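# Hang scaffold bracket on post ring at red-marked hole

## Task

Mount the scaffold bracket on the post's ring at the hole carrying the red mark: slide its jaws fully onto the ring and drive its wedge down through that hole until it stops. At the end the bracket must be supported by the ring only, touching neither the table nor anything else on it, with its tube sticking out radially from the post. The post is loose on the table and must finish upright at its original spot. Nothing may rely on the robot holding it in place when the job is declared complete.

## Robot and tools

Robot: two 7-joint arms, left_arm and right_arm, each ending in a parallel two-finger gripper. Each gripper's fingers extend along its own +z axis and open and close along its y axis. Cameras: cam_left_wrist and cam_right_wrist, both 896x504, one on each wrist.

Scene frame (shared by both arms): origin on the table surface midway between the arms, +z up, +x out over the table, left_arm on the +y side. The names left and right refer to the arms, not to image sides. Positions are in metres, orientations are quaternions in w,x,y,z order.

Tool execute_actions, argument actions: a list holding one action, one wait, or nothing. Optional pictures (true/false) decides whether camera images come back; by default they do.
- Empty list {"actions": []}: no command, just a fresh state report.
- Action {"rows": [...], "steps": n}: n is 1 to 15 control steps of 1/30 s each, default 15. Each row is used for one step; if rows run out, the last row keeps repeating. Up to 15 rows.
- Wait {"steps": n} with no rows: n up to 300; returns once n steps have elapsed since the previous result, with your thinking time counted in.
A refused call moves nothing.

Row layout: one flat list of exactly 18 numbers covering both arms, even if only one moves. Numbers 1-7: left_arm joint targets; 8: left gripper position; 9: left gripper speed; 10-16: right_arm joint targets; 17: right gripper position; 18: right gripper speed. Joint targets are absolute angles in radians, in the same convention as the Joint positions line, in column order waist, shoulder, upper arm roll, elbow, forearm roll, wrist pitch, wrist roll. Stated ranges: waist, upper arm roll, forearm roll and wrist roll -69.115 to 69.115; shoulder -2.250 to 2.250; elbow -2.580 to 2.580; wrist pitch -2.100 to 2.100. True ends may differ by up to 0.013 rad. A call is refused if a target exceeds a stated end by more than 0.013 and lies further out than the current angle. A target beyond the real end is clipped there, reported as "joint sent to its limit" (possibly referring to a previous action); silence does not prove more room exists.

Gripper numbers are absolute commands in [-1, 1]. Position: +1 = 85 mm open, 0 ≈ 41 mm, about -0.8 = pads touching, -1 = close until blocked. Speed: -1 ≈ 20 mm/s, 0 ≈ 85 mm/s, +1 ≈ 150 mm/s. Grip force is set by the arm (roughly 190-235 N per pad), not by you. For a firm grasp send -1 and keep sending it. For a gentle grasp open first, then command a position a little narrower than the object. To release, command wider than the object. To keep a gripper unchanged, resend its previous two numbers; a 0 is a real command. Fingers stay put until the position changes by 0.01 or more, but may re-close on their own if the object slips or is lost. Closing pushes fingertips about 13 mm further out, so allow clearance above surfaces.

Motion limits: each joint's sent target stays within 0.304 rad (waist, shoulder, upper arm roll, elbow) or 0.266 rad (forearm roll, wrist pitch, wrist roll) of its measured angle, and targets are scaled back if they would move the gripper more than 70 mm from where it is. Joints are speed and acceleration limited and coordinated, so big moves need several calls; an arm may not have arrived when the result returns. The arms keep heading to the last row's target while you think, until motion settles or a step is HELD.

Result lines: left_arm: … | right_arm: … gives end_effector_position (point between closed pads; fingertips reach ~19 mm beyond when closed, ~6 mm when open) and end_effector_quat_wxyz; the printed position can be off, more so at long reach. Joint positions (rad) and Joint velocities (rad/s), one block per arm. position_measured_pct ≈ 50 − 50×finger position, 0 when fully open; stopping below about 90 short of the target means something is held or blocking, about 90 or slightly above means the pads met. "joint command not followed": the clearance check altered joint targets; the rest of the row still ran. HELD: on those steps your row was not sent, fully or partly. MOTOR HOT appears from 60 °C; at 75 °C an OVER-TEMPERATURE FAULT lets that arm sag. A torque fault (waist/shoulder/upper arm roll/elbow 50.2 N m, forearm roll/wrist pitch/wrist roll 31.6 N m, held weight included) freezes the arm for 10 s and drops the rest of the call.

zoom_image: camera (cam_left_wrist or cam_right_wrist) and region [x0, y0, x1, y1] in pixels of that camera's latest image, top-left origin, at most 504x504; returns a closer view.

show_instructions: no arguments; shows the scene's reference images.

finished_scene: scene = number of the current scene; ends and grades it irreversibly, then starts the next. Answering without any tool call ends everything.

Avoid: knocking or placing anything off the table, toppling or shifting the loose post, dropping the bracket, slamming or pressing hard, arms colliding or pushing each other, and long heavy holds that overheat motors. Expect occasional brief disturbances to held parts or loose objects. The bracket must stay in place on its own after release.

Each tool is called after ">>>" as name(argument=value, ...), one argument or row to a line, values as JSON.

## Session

>>> show_instructions(
)

>>> execute_actions(
  actions=[],
)

Reference images for this scene: manual page 1, manual page 2, manual page 3, manual page 4, manual page 5.

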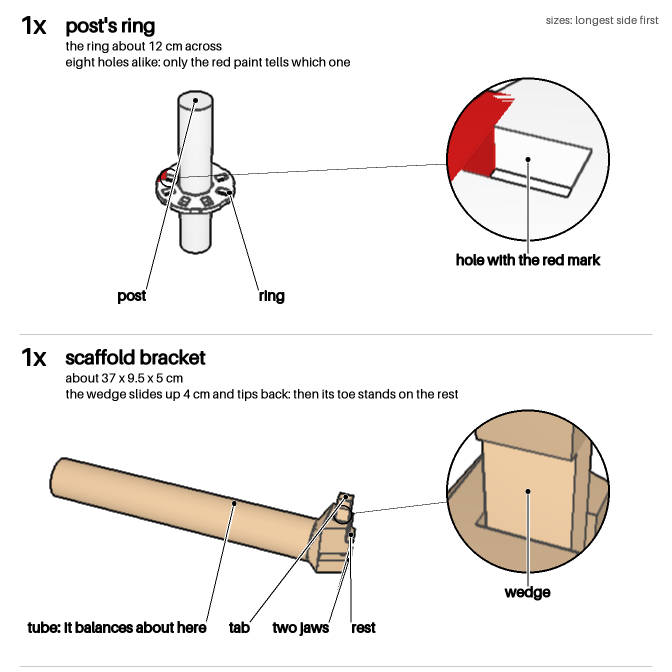

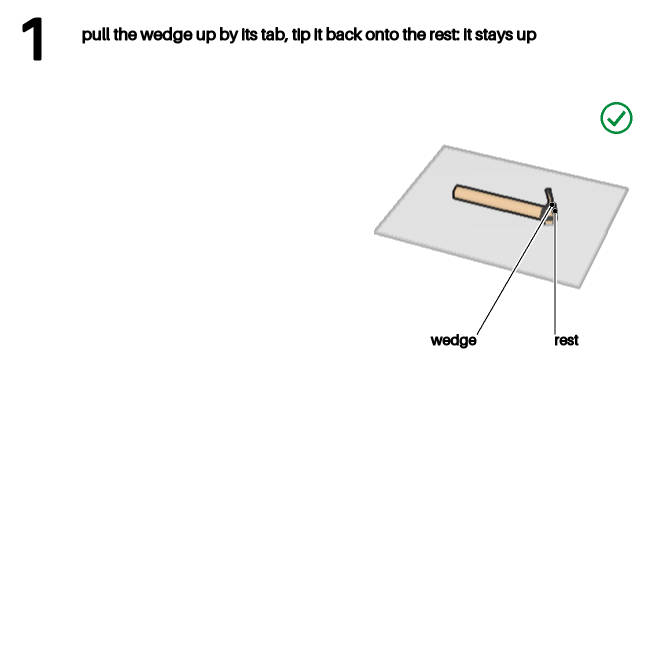

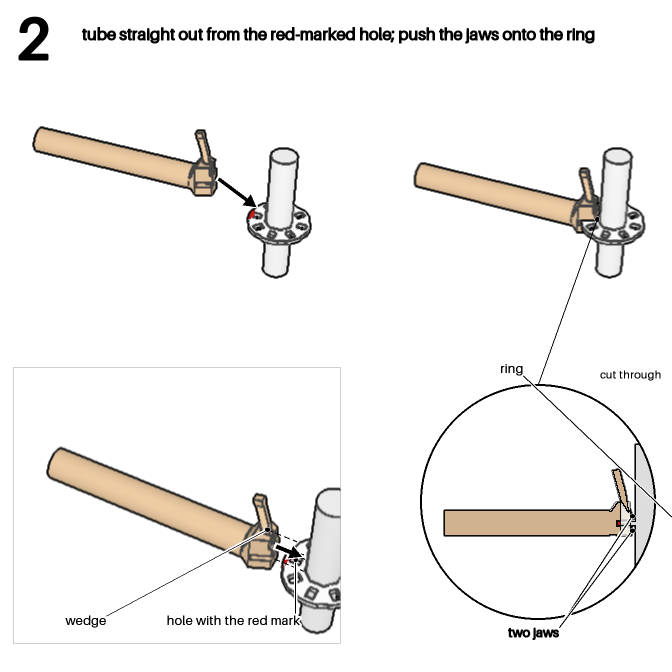

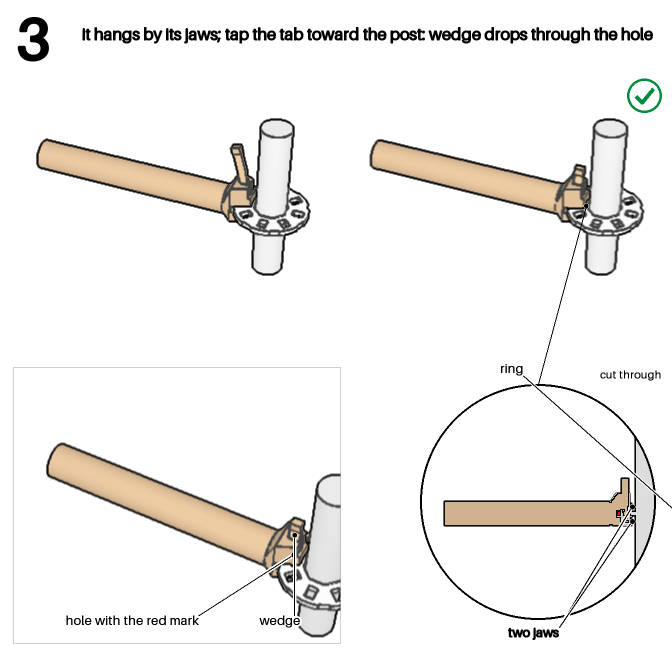

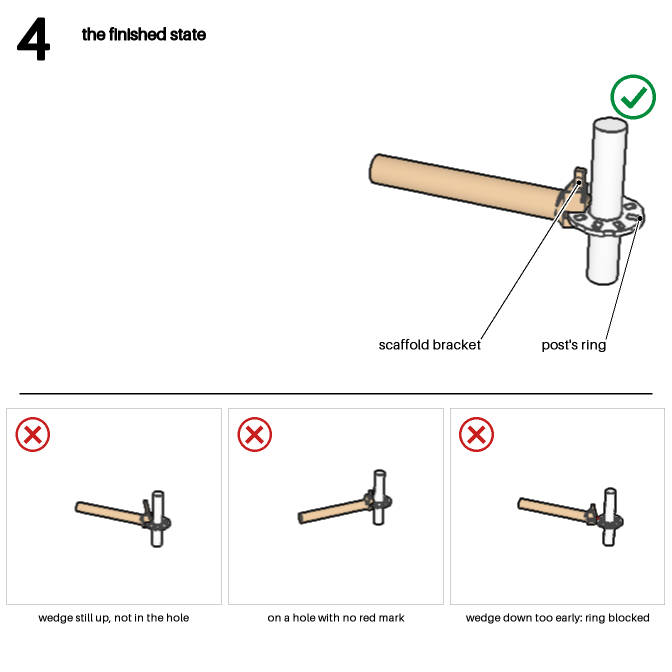

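Scene clock: 0.00 s of 7800.00 s.
left_arm: end_effector_position=(+0.6532, +0.3908, +0.3564) position_measured_pct=0.0 end_effector_quat_wxyz=(+0.171, +0.179, +0.716, +0.653) | right_arm: end_effector_position=(+0.1697, -0.8375, +0.1449) position_measured_pct=0.0 end_effector_quat_wxyz=(+0.608, -0.298, +0.702, +0.217)
Joint positions: left_arm=[ 0.697  0.787 -0.465  1.545 -1.466  1.063  2.298] | right_arm=[ 1.85   1.358 -0.74   1.081 -0.361  1.74   3.821]
Joint velocities: left_arm=[-0.     0.    -0.     0.001 -0.001 -0.001  0.   ] | right_arm=[ 0.002 -0.     0.     0.     0.     0.     0.001]

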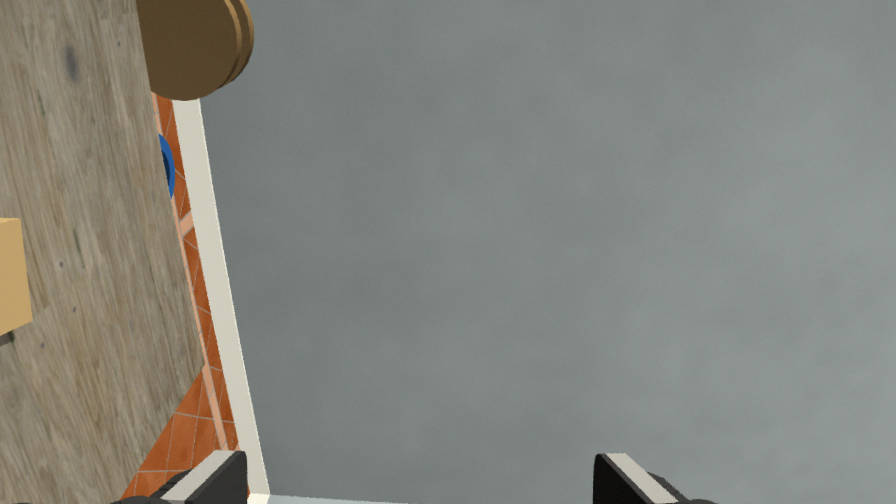

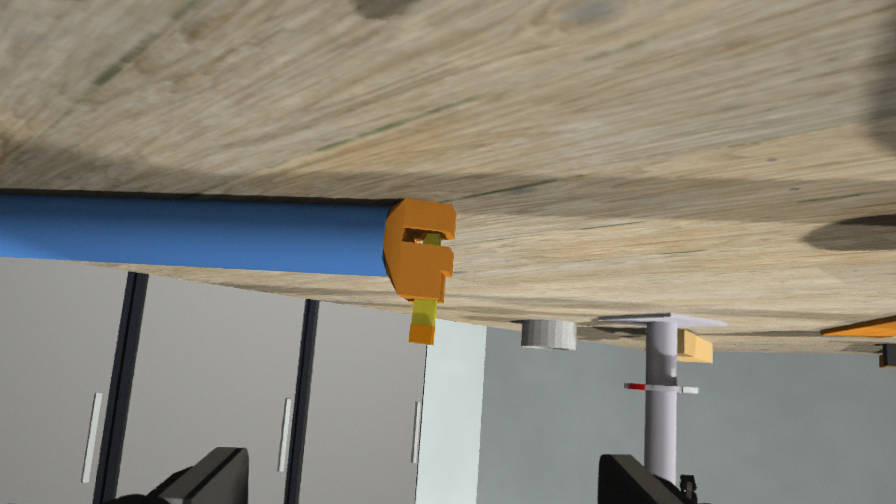

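>>> execute_actions(
  actions=[
    {"rows":[[0.697,0.3,-0.465,1.545,-1.466,1.063,2.6,1,1,1.85,0.8,-0.74,1.081,-0.361,1.74,3.821,1,1]],"steps":15},
  ],
  pictures=false,
)

>>> execute_actions(
  actions=[
    {"rows":[[0.3,-0.2,0,1.6,0,1.25,4.712,1,1,0.3,-0.2,0,1.6,0,1.25,4.712,1,1]],"steps":15},
  ],
  pictures=false,
)

>>> execute_actions(
  actions=[
    {"steps":50},
  ],
)

Scene clock: 5.30 s of 7800.00 s.
left_arm: end_effector_position=(+0.6125, +0.4141, +0.5083) position_measured_pct=0.0 end_effector_quat_wxyz=(+0.345, -0.005, +0.739, +0.579) | right_arm: end_effector_position=(+0.1597, -0.8646, +0.2725) position_measured_pct=0.0 end_effector_quat_wxyz=(+0.502, -0.384, +0.767, +0.111)
Joint positions: left_arm=[ 0.697  0.47  -0.464  1.545 -1.466  1.063  2.514] | right_arm=[ 1.85   0.988 -0.74   1.081 -0.361  1.74   3.821]
Joint velocities: left_arm=[-0.    -0.762 -0.003 -0.002 -0.001  0.002  0.386] | right_arm=[-0.    -0.932 -0.001 -0.002 -0.001  0.     0.   ]
Steps of this call (steps 1 to 90: nothing new was sent; then 1.80 s passed at rest; steps 91 to 105: all 15 steps of this action). Readings (joint positions | what the end effector reports):
91: left_arm=[0.697 0.786 -0.464 1.545 -1.466 1.063 2.299] | right_arm=[1.850 1.356 -0.740 1.082 -0.361 1.740 3.821] | left_arm position_measured_pct=0.0 | right_arm position_measured_pct=0.0
92: left_arm=[0.697 0.779 -0.464 1.546 -1.466 1.062 2.303] | right_arm=[1.850 1.350 -0.739 1.082 -0.360 1.740 3.821] | left_arm position_measured_pct=0.0 | right_arm position_measured_pct=0.0
94: left_arm=[0.697 0.750 -0.463 1.547 -1.465 1.062 2.326] | right_arm=[1.850 1.321 -0.738 1.083 -0.360 1.740 3.821] | left_arm position_measured_pct=0.0 | right_arm position_measured_pct=0.0
98: left_arm=[0.697 0.648 -0.464 1.545 -1.466 1.063 2.411] | right_arm=[1.850 1.205 -0.739 1.082 -0.361 1.740 3.821] | left_arm position_measured_pct=0.0 | right_arm position_measured_pct=0.0
105: the state above

Scene clock: 5.80 s of 7800.00 s.
left_arm: end_effector_position=(+0.4677, +0.4698, +0.5603) position_measured_pct=0.0 end_effector_quat_wxyz=(+0.436, -0.361, +0.749, +0.343) | right_arm: end_effector_position=(+0.1437, -0.8216, +0.2701) position_measured_pct=0.0 end_effector_quat_wxyz=(-0.094, +0.652, -0.752, -0.021)
Joint positions: left_arm=[ 0.412  0.063 -0.149  1.586 -1.168  1.203  2.854] | right_arm=[ 1.402  0.403 -0.302  1.492 -0.048  1.364  4.203]
Joint velocities: left_arm=[-0.442 -0.956  0.642  0.056  0.848  0.199  0.849] | right_arm=[-1.271 -1.256  1.268  0.784  0.38  -0.81   1.12 ]
Steps of this call (steps 1 to 15: all 15 steps of this action). Readings (joint positions | what the end effector reports):
1: left_arm=[0.697 0.445 -0.464 1.545 -1.466 1.063 2.527] | right_arm=[1.850 0.955 -0.739 1.081 -0.360 1.739 3.821] | left_arm position_measured_pct=0.0 | right_arm position_measured_pct=0.0
2: left_arm=[0.693 0.421 -0.461 1.545 -1.463 1.064 2.543] | right_arm=[1.846 0.920 -0.735 1.085 -0.356 1.736 3.823] | left_arm position_measured_pct=0.0 | right_arm position_measured_pct=0.0
4: left_arm=[0.667 0.377 -0.439 1.549 -1.444 1.077 2.581] | right_arm=[1.822 0.847 -0.714 1.106 -0.337 1.716 3.841] | left_arm position_measured_pct=0.0 | right_arm position_measured_pct=0.0
8: left_arm=[0.566 0.280 -0.343 1.566 -1.357 1.131 2.665] | right_arm=[1.706 0.698 -0.603 1.219 -0.237 1.615 3.937] | left_arm position_measured_pct=0.0 | right_arm position_measured_pct=0.0
15: the state above

Scene clock: 7.47 s of 7800.00 s.
left_arm: end_effector_position=(+0.3743, +0.1984, +0.4762) position_measured_pct=0.0 end_effector_quat_wxyz=(+0.015, +0.968, -0.062, +0.243) | right_arm: end_effector_position=(+0.3346, -0.5841, +0.4762) position_measured_pct=0.0 end_effector_quat_wxyz=(+0.045, +0.953, -0.181, +0.239)
Joint positions: left_arm=[ 0.3   -0.2   -0.     1.6   -0.     1.25   4.711] | right_arm=[ 0.3   -0.2   -0.     1.6   -0.     1.25   4.712]
Joint velocities: left_arm=[-0.     0.     0.     0.     0.001  0.001  0.018] | right_arm=[-0.004 -0.     0.     0.     0.     0.001  0.001]
Steps of this call (steps 1 to 50: the robot went on to your last target). Readings (joint positions | what the end effector reports):
1: left_arm=[0.398 0.031 -0.129 1.588 -1.139 1.209 2.883] | right_arm=[1.360 0.362 -0.260 1.516 -0.037 1.340 4.240] | left_arm position_measured_pct=0.0 | right_arm position_measured_pct=0.0
2: left_arm=[0.384 -0.001 -0.110 1.589 -1.109 1.215 2.914] | right_arm=[1.321 0.323 -0.221 1.534 -0.028 1.320 4.275] | left_arm position_measured_pct=0.0 | right_arm position_measured_pct=0.0
4: left_arm=[0.357 -0.063 -0.076 1.592 -1.036 1.226 2.988] | right_arm=[1.252 0.253 -0.156 1.558 -0.017 1.293 4.338] | left_arm position_measured_pct=0.0 | right_arm position_measured_pct=0.0
8: left_arm=[0.324 -0.144 -0.028 1.596 -0.874 1.242 3.150] | right_arm=[1.135 0.134 -0.083 1.578 -0.008 1.272 4.444] | left_arm position_measured_pct=0.0 | right_arm position_measured_pct=0.0
50: the state above

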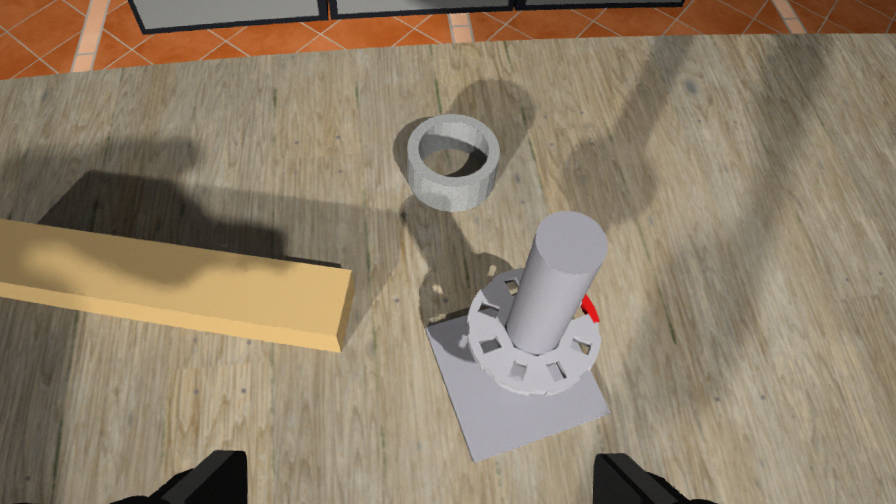

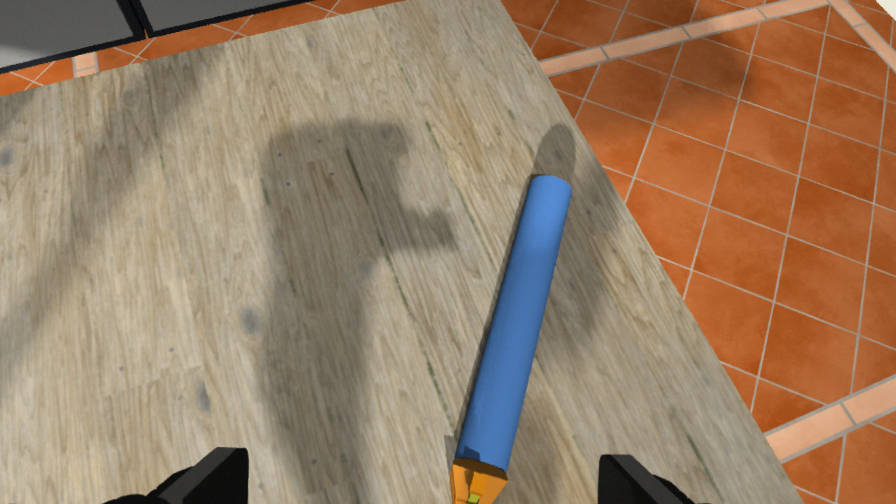

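>>> execute_actions(
  actions=[
    {"rows":[[0.33,0.1,0,1.3,0,1.45,4.4,1,1,0.36,0.1,0,1.57,0,1.23,4.64,1,1]],"steps":8},
  ],
  pictures=false,
)

>>> execute_actions(
  actions=[
    {"rows":[[0.3762,0.6017,0,0.8426,0,1.6973,3.6956,1,1,0.4172,0.3982,0,1.5347,0,1.2087,4.5626,1,1]],"steps":15},
  ],
  pictures=false,
)

>>> execute_actions(
  actions=[
    {"steps":14},
  ],
)

Scene clock: 67.60 s of 7800.00 s.
left_arm: end_effector_position=(+0.4093, +0.1873, +0.4684) position_measured_pct=0.0 end_effector_quat_wxyz=(+0.000, +0.972, -0.139, +0.191) | right_arm: end_effector_position=(+0.3588, -0.6066, +0.4259) position_measured_pct=0.0 end_effector_quat_wxyz=(+0.033, +0.960, -0.214, +0.179)
Joint positions: left_arm=[ 0.316 -0.041 -0.     1.446 -0.     1.351  4.572] | right_arm=[ 0.331 -0.05  -0.     1.584 -0.     1.24   4.677]
Joint velocities: left_arm=[ 0.098  1.033  0.001 -1.053  0.001  0.702 -1.163] | right_arm=[ 0.171  0.888  0.002 -0.079  0.001 -0.065 -0.226]
Steps of this call (steps 1 to 30: the robot went on to your last target; steps 31 to 90: nothing new was sent; then 56.87 s passed at rest; steps 91 to 98: all 8 steps of this action). Readings (joint positions | what the end effector reports):
91: left_arm=[0.300 -0.198 -0.000 1.599 -0.000 1.251 4.711] | right_arm=[0.300 -0.199 -0.000 1.600 -0.000 1.250 4.712] | left_arm position_measured_pct=0.0 | right_arm position_measured_pct=0.0
92: left_arm=[0.301 -0.192 -0.000 1.593 -0.000 1.255 4.707] | right_arm=[0.302 -0.192 -0.000 1.599 -0.000 1.250 4.711] | left_arm position_measured_pct=0.0 | right_arm position_measured_pct=0.0
94: left_arm=[0.304 -0.161 -0.000 1.565 -0.000 1.273 4.683] | right_arm=[0.308 -0.163 -0.000 1.595 -0.000 1.248 4.704] | left_arm position_measured_pct=0.0 | right_arm position_measured_pct=0.0
98: the state above

Scene clock: 68.10 s of 7800.00 s.
left_arm: end_effector_position=(+0.5183, +0.1421, +0.3887) position_measured_pct=0.0 end_effector_quat_wxyz=(-0.005, +0.905, -0.426, +0.021) | right_arm: end_effector_position=(+0.3882, -0.6590, +0.2653) position_measured_pct=0.0 end_effector_quat_wxyz=(+0.003, +0.951, -0.308, +0.015)
Joint positions: left_arm=[ 0.372  0.501 -0.     0.924  0.     1.674  4.031] | right_arm=[0.411 0.362 0.    1.539 0.    1.21  4.57 ]
Joint velocities: left_arm=[ 0.029  0.678 -0.001 -0.561  0.     0.154 -1.214] | right_arm=[ 0.079  0.477  0.002 -0.038  0.001 -0.03  -0.112]
Steps of this call (steps 1 to 15: all 15 steps of this action). Readings (joint positions | what the end effector reports):
1: left_arm=[0.320 -0.005 -0.000 1.410 -0.000 1.376 4.532] | right_arm=[0.337 -0.021 -0.000 1.581 -0.000 1.238 4.670] | left_arm position_measured_pct=0.0 | right_arm position_measured_pct=0.0
2: left_arm=[0.324 0.034 -0.000 1.371 -0.000 1.404 4.494] | right_arm=[0.344 0.009 -0.001 1.578 -0.000 1.236 4.661] | left_arm position_measured_pct=0.0 | right_arm position_measured_pct=0.0
4: left_arm=[0.337 0.117 -0.001 1.287 -0.000 1.472 4.419] | right_arm=[0.359 0.067 -0.000 1.569 -0.000 1.230 4.641] | left_arm position_measured_pct=0.0 | right_arm position_measured_pct=0.0
8: left_arm=[0.359 0.278 0.000 1.125 0.000 1.599 4.275] | right_arm=[0.381 0.183 -0.000 1.555 -0.000 1.222 4.610] | left_arm position_measured_pct=0.0 | right_arm position_measured_pct=0.0
15: the state above

Scene clock: 68.57 s of 7800.00 s.
left_arm: end_effector_position=(+0.5408, +0.1351, +0.3606) position_measured_pct=0.0 end_effector_quat_wxyz=(-0.000, +0.820, -0.573, +0.000) | right_arm: end_effector_position=(+0.3878, -0.6620, +0.2501) position_measured_pct=0.0 end_effector_quat_wxyz=(+0.000, +0.949, -0.315, +0.000)
Joint positions: left_arm=[0.376 0.601 0.    0.843 0.    1.697 3.696] | right_arm=[0.417 0.398 0.    1.535 0.    1.209 4.563]
Joint velocities: left_arm=[ 0.001  0.01   0.    -0.003  0.     0.002 -0.005] | right_arm=[ 0.002  0.003 -0.    -0.     0.     0.001  0.001]
Steps of this call (steps 1 to 14: the robot went on to your last target). Readings (joint positions | what the end effector reports):
1: left_arm=[0.373 0.521 -0.000 0.907 0.000 1.679 3.990] | right_arm=[0.413 0.376 0.000 1.538 0.000 1.209 4.567] | left_arm position_measured_pct=0.0 | right_arm position_measured_pct=0.0
2: left_arm=[0.373 0.538 -0.000 0.893 0.000 1.683 3.950] | right_arm=[0.415 0.385 0.000 1.537 0.000 1.209 4.564] | left_arm position_measured_pct=0.0 | right_arm position_measured_pct=0.0
4: left_arm=[0.374 0.563 -0.000 0.872 0.000 1.689 3.868] | right_arm=[0.416 0.392 0.000 1.536 0.000 1.209 4.563] | left_arm position_measured_pct=0.0 | right_arm position_measured_pct=0.0
8: left_arm=[0.376 0.594 0.000 0.847 0.000 1.696 3.725] | right_arm=[0.417 0.396 0.000 1.535 0.000 1.209 4.563] | left_arm position_measured_pct=0.0 | right_arm position_measured_pct=0.0
14: the state above

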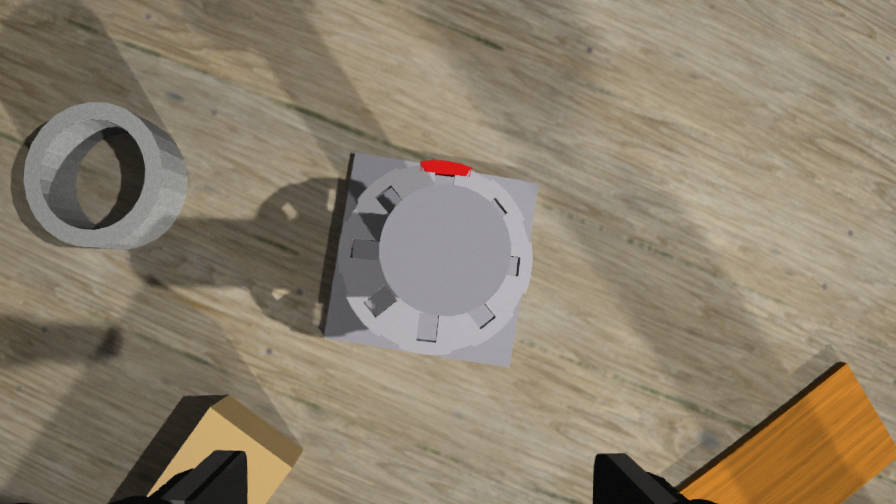

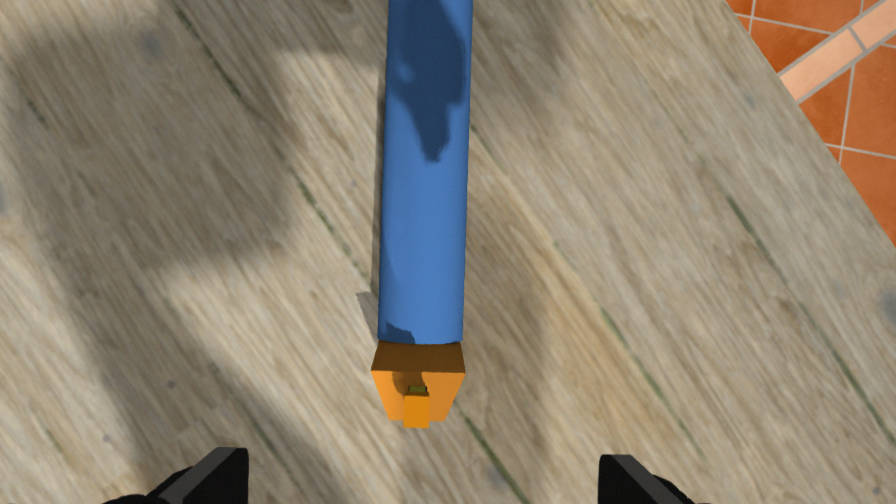

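>>> zoom_image(
  camera="cam_left_wrist",
  region=[310, 140, 560, 380],
)

>>> zoom_image(
  camera="cam_right_wrist",
  region=[350, 320, 490, 450],
)

Region (310, 140, 560, 380) of cam_left_wrist's 896x504 image, scaled by 2.016; it fills the top 484 rows of this view, and the rest is white.

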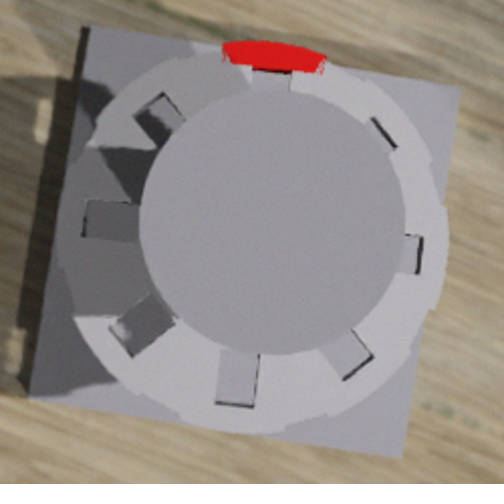

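Region (350, 320, 490, 450) of cam_right_wrist's 896x504 image, scaled by 3.600; it fills the top 468 rows of this view, and the rest is white.

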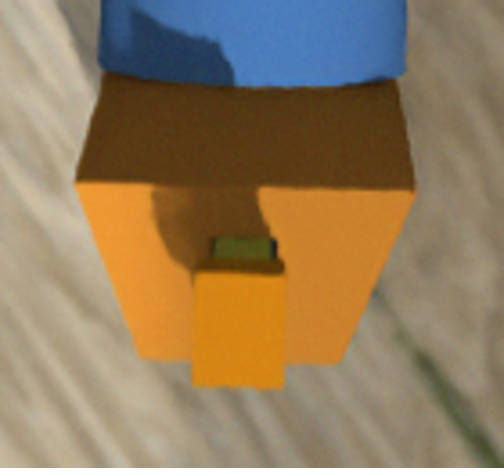

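>>> execute_actions(
  actions=[
    {"rows":[[0.7,0.3,0,1.3,-0.6,1.6,4.6,1,1,0.4131,0.4887,0,1.7512,0,0.9017,4.5525,0,1]],"steps":15},
  ],
)

>>> execute_actions(
  actions=[
    {"rows":[[0.7,0.3,0,1.3,-0.6,1.6,4.6,1,1,0.4131,0.5135,0,1.7719,0,0.8562,4.5525,0,1],[0.7,0.3,0,1.3,-0.6,1.6,4.6,1,1,0.4131,0.5135,0,1.7719,0,0.8562,4.5525,0,1],[0.7,0.3,0,1.3,-0.6,1.6,4.6,1,1,0.4131,0.546,0,1.795,0,0.8006,4.5525,0,1],[0.7,0.3,0,1.3,-0.6,1.6,4.6,1,1,0.4131,0.546,0,1.795,0,0.8006,4.5525,0,1],[1.1,0.5,0,1.9,-1.4,1.6,5.6,1,1,0.4131,0.5813,0,1.8155,0,0.7448,4.5525,0,1]],"steps":15},
  ],
)

Scene clock: 115.33 s of 7800.00 s.
left_arm: end_effector_position=(+0.4433, +0.1467, +0.3957) position_measured_pct=0.0 end_effector_quat_wxyz=(-0.193, +0.836, -0.512, -0.031) | right_arm: end_effector_position=(+0.3776, -0.6545, +0.1509) position_measured_pct=49.2 end_effector_quat_wxyz=(+0.000, +0.948, -0.318, +0.001)
Joint positions: left_arm=[ 0.657  0.34   0.001  1.225 -0.392  1.612  4.09 ] | right_arm=[ 0.413  0.488 -0.     1.75  -0.     0.903  4.553]
Joint velocities: left_arm=[ 0.299 -0.276 -0.008  0.586 -1.196 -0.096  1.216] | right_arm=[-0.002  0.01   0.001  0.02   0.001 -0.029 -0.001]
Steps of this call (steps 1 to 30: the robot went on to your last target; steps 31 to 90: nothing new was sent; then 43.27 s passed at rest; steps 91 to 105: all 15 steps of this action). Readings (joint positions | what the end effector reports):
91: left_arm=[0.378 0.600 -0.000 0.844 -0.001 1.697 3.696] | right_arm=[0.417 0.399 0.000 1.536 0.000 1.208 4.563] | left_arm position_measured_pct=0.0 | right_arm position_measured_pct=0.0
92: left_arm=[0.384 0.594 -0.001 0.850 -0.006 1.695 3.701] | right_arm=[0.417 0.401 0.000 1.541 0.000 1.201 4.562] | left_arm position_measured_pct=0.0 | right_arm position_measured_pct=1.2
94: left_arm=[0.414 0.565 -0.002 0.878 -0.029 1.686 3.724] | right_arm=[0.416 0.412 0.000 1.567 0.000 1.169 4.561] | left_arm position_measured_pct=0.0 | right_arm position_measured_pct=8.3
98: left_arm=[0.523 0.463 0.000 0.993 -0.129 1.654 3.825] | right_arm=[0.415 0.455 0.000 1.669 -0.000 1.027 4.556] | left_arm position_measured_pct=0.0 | right_arm position_measured_pct=28.6
105: the state above

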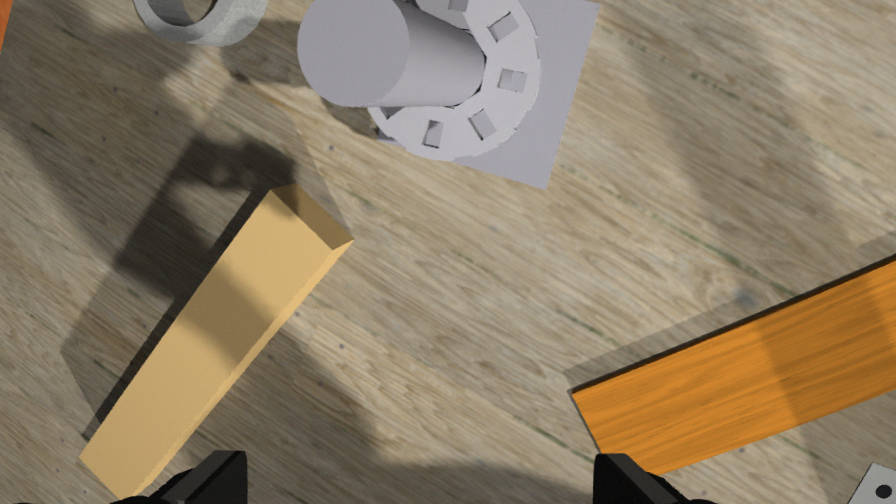

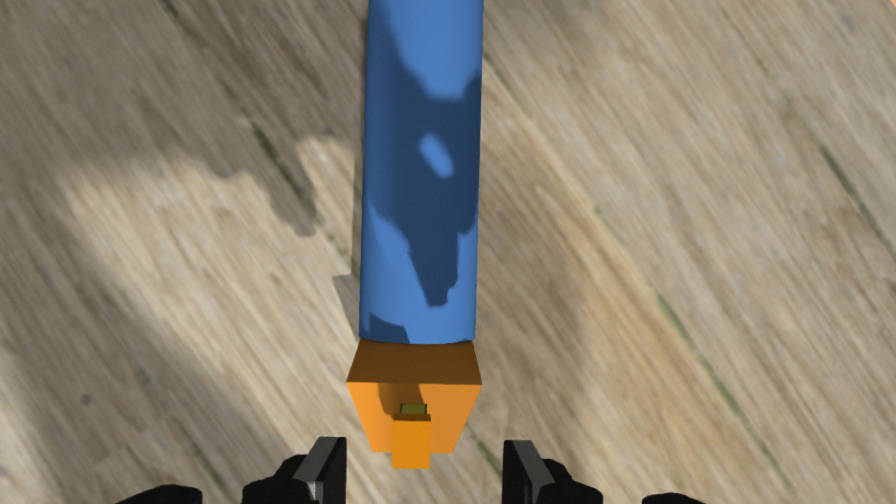

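Scene clock: 115.83 s of 7800.00 s.
left_arm: end_effector_position=(+0.4103, +0.1572, +0.3453) position_measured_pct=0.0 end_effector_quat_wxyz=(-0.433, +0.773, -0.458, -0.071) | right_arm: end_effector_position=(+0.3775, -0.6544, +0.0947) position_measured_pct=49.6 end_effector_quat_wxyz=(+0.000, +0.948, -0.318, +0.001)
Joint positions: left_arm=[ 0.947  0.435  0.001  1.561 -0.812  1.6    4.591] | right_arm=[ 0.413  0.58  -0.     1.815  0.     0.745  4.552]
Joint velocities: left_arm=[ 0.871  0.39   0.023  1.262 -1.096 -0.005  1.105] | right_arm=[ 0.     0.014  0.     0.004  0.    -0.007  0.001]
Steps of this call (steps 1 to 15: all 15 steps of this action). Readings (joint positions | what the end effector reports):
1: left_arm=[0.666 0.332 0.001 1.243 -0.431 1.609 4.130] | right_arm=[0.413 0.489 -0.000 1.751 -0.000 0.901 4.553] | left_arm position_measured_pct=0.0 | right_arm position_measured_pct=49.6
2: left_arm=[0.673 0.325 0.001 1.256 -0.466 1.607 4.171] | right_arm=[0.413 0.495 0.000 1.755 0.000 0.891 4.553] | left_arm position_measured_pct=0.0 | right_arm position_measured_pct=49.6
4: left_arm=[0.683 0.315 -0.000 1.275 -0.520 1.604 4.252] | right_arm=[0.413 0.515 0.000 1.770 0.000 0.859 4.553] | left_arm position_measured_pct=0.0 | right_arm position_measured_pct=49.6
8: left_arm=[0.730 0.326 -0.002 1.326 -0.611 1.602 4.390] | right_arm=[0.413 0.563 -0.000 1.803 -0.000 0.776 4.553] | left_arm position_measured_pct=0.0 | right_arm position_measured_pct=49.6
15: the state above

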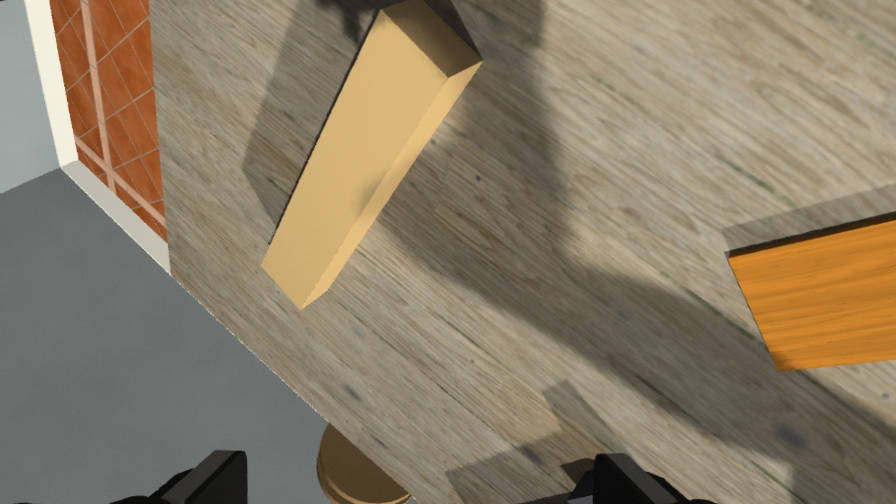

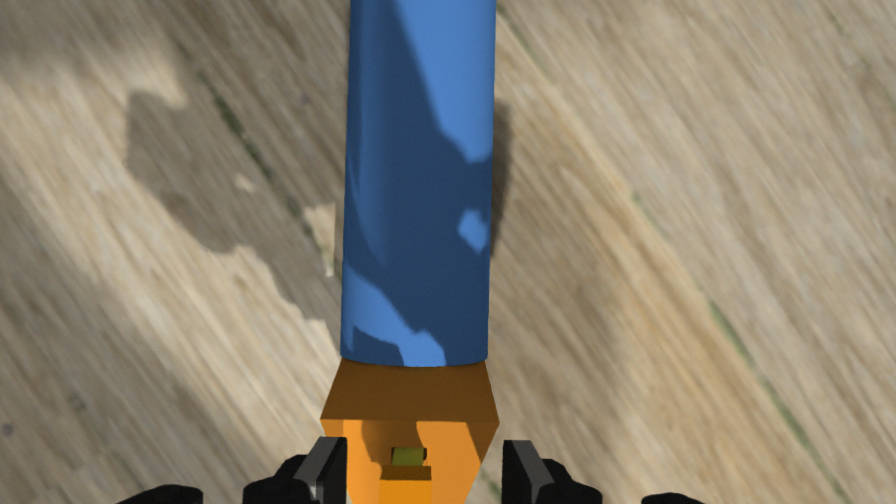

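>>> execute_actions(
  actions=[
    {"rows":[[1.284,0.9,0,2.1,-1.763,1.6,6.44,1,1,0.4034,0.5813,0,1.8155,0,0.7448,4.5428,0,1],[1.284,0.9,0,2.1,-1.763,1.6,6.44,1,1,0.4034,0.5813,0,1.8155,0,0.7448,4.5428,0,1],[1.284,0.9,0,2.1,-1.763,1.6,6.44,1,1,0.4034,0.5813,0,1.8155,0,0.7448,4.5428,0,1],[1.284,0.9,0,2.1,-1.763,1.6,6.44,1,1,0.4034,0.5813,0,1.8155,0,0.7448,4.5428,-0.6,0.3]],"steps":15},
  ],
)

Scene clock: 120.00 s of 7800.00 s.
left_arm: end_effector_position=(+0.4570, +0.0346, +0.2861) position_measured_pct=0.0 end_effector_quat_wxyz=(+0.618, -0.556, +0.403, -0.384) | right_arm: end_effector_position=(+0.3795, -0.6506, +0.0941) position_measured_pct=78.6 end_effector_quat_wxyz=(-0.000, +0.948, -0.318, +0.000)
Joint positions: left_arm=[ 1.25   0.819  0.001  2.064 -1.688  1.599  5.953] | right_arm=[ 0.403  0.581 -0.     1.815 -0.     0.745  4.543]
Joint velocities: left_arm=[ 0.217  0.522  0.008  0.252 -0.536 -0.005  1.213] | right_arm=[ 0. -0.  0. -0.  0. -0.  0.]
Steps of this call (steps 1 to 45: the robot went on to your last target; steps 46 to 110: nothing new was sent; steps 111 to 125: all 15 steps of this action). Readings (joint positions | what the end effector reports):
111: left_arm=[1.101 0.501 -0.000 1.901 -1.401 1.600 5.601] | right_arm=[0.412 0.581 0.000 1.816 0.000 0.745 4.552] | left_arm position_measured_pct=0.0 | right_arm position_measured_pct=49.6
112: left_arm=[1.105 0.508 -0.001 1.904 -1.405 1.601 5.605] | right_arm=[0.408 0.581 0.001 1.816 0.000 0.745 4.549] | left_arm position_measured_pct=0.0 | right_arm position_measured_pct=49.6
114: left_arm=[1.124 0.538 -0.002 1.922 -1.428 1.601 5.628] | right_arm=[0.405 0.581 -0.000 1.815 -0.000 0.745 4.545] | left_arm position_measured_pct=0.0 | right_arm position_measured_pct=49.6
118: left_arm=[1.178 0.645 -0.000 1.982 -1.520 1.600 5.720] | right_arm=[0.404 0.581 -0.000 1.815 -0.000 0.745 4.543] | left_arm position_measured_pct=0.0 | right_arm position_measured_pct=59.1
125: the state above

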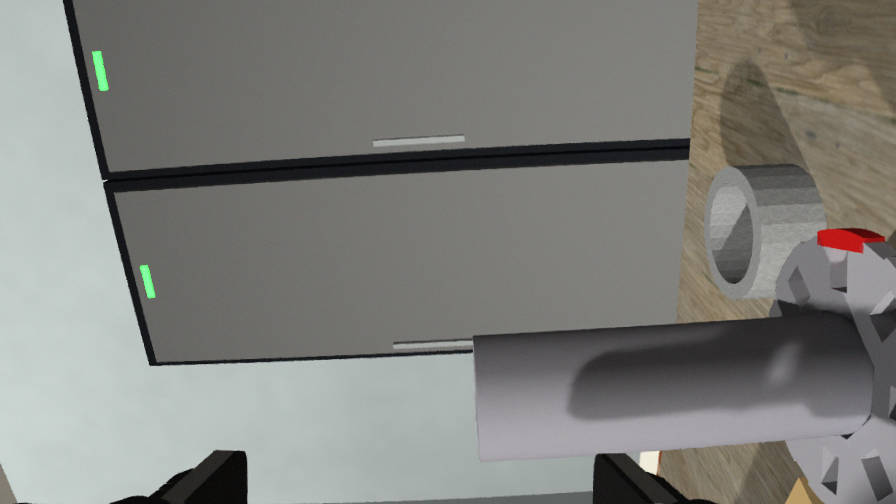

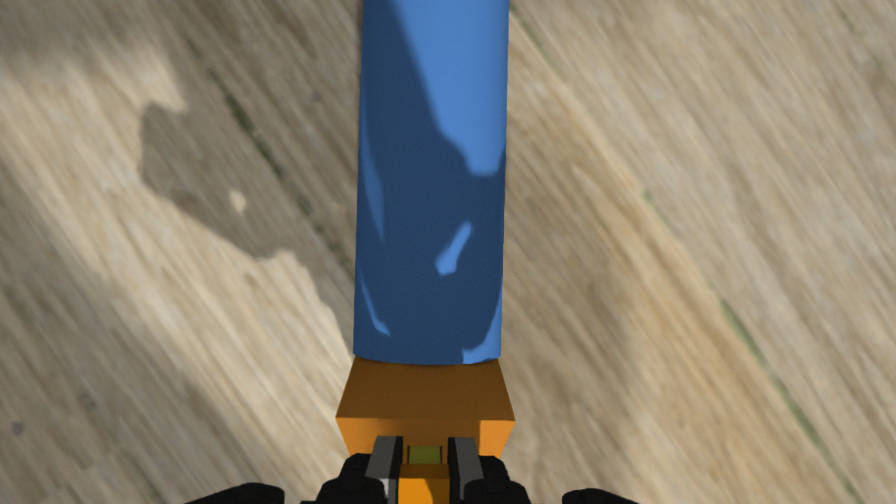

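>>> execute_actions(
  actions=[
    {"rows":[[1.284,1.05,0,2.1054,-1.763,1.6024,6.4444,1,1,0.4034,0.5813,0,1.8155,0,0.7448,4.5428,-0.63,0.3],[1.284,1.05,0,2.1054,-1.763,1.6024,6.4444,1,1,0.4034,0.5813,0,1.8155,0,0.7448,4.5428,-0.63,0.3],[1.284,1.05,0,2.1054,-1.763,1.6024,6.4444,1,1,0.4034,0.5633,0,1.8056,0,0.7727,4.5428,-0.63,0.3],[1.284,1.05,0,2.1054,-1.763,1.6024,6.4444,1,1,0.4034,0.5633,0,1.8056,0,0.7727,4.5428,-0.63,0.3],[1.284,1.05,0,2.1054,-1.763,1.6024,6.4444,1,1,0.4034,0.546,0,1.795,0,0.8006,4.5428,-0.63,0.3],[1.284,1.2003,0,2.1054,-1.763,1.6024,6.4444,1,1,0.4034,0.546,0,1.795,0,0.8006,4.5428,-0.63,0.3],[1.284,1.2003,0,2.1054,-1.763,1.6024,6.4444,1,1,0.4034,0.5294,0,1.7838,0,0.8284,4.5428,-0.63,0.3],[1.284,1.2003,0,2.1054,-1.763,1.6024,6.4444,1,1,0.4034,0.5294,0,1.7838,0,0.8284,4.5428,-0.63,0.3],[1.284,1.2003,0,2.1054,-1.763,1.6024,6.4444,1,1,0.4034,0.5135,0,1.7719,0,0.8562,4.5428,-0.63,0.3]],"steps":15},
  ],
)

Scene clock: 127.23 s of 7800.00 s.
left_arm: end_effector_position=(+0.4378, +0.0340, +0.1325) position_measured_pct=0.0 end_effector_quat_wxyz=(+0.559, -0.564, +0.425, -0.434) | right_arm: end_effector_position=(+0.3793, -0.6505, +0.1324) position_measured_pct=79.0 end_effector_quat_wxyz=(-0.000, +0.948, -0.318, -0.001)
Joint positions: left_arm=[ 1.284  1.186  0.     2.106 -1.763  1.601  6.444] | right_arm=[ 0.403  0.517 -0.     1.773 -0.     0.854  4.543]
Joint velocities: left_arm=[-0.001  0.206  0.     0.004  0.001 -0.001  0.   ] | right_arm=[-0.001 -0.025  0.    -0.014  0.     0.03   0.001]
Steps of this call (steps 1 to 30: the robot went on to your last target; steps 31 to 90: nothing new was sent; then 3.73 s passed at rest; steps 91 to 105: all 15 steps of this action). Readings (joint positions | what the end effector reports):
91: left_arm=[1.284 0.901 -0.000 2.100 -1.763 1.600 6.440] | right_arm=[0.403 0.581 -0.000 1.815 -0.000 0.745 4.543] | left_arm position_measured_pct=0.0 | right_arm position_measured_pct=78.6
92: left_arm=[1.284 0.908 -0.000 2.100 -1.763 1.601 6.440] | right_arm=[0.403 0.581 -0.000 1.815 -0.000 0.745 4.543] | left_arm position_measured_pct=0.0 | right_arm position_measured_pct=79.0
94: left_arm=[1.284 0.938 -0.000 2.101 -1.763 1.602 6.441] | right_arm=[0.403 0.575 -0.000 1.813 -0.000 0.753 4.543] | left_arm position_measured_pct=0.0 | right_arm position_measured_pct=79.0
98: left_arm=[1.284 1.043 -0.000 2.104 -1.763 1.602 6.443] | right_arm=[0.403 0.548 -0.000 1.797 -0.000 0.797 4.543] | left_arm position_measured_pct=0.0 | right_arm position_measured_pct=79.0
105: the state above

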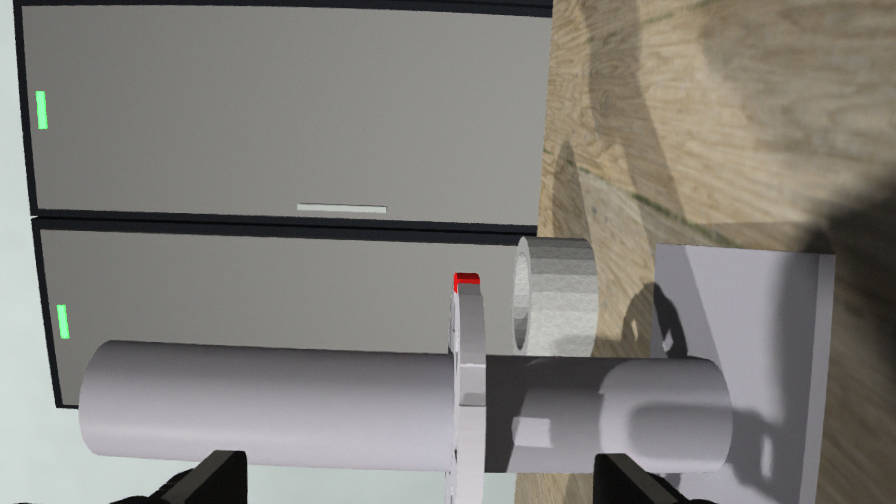

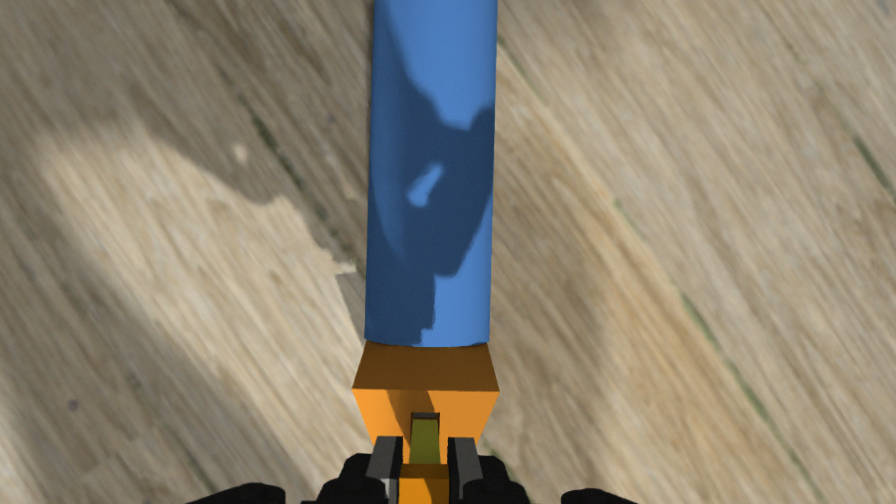

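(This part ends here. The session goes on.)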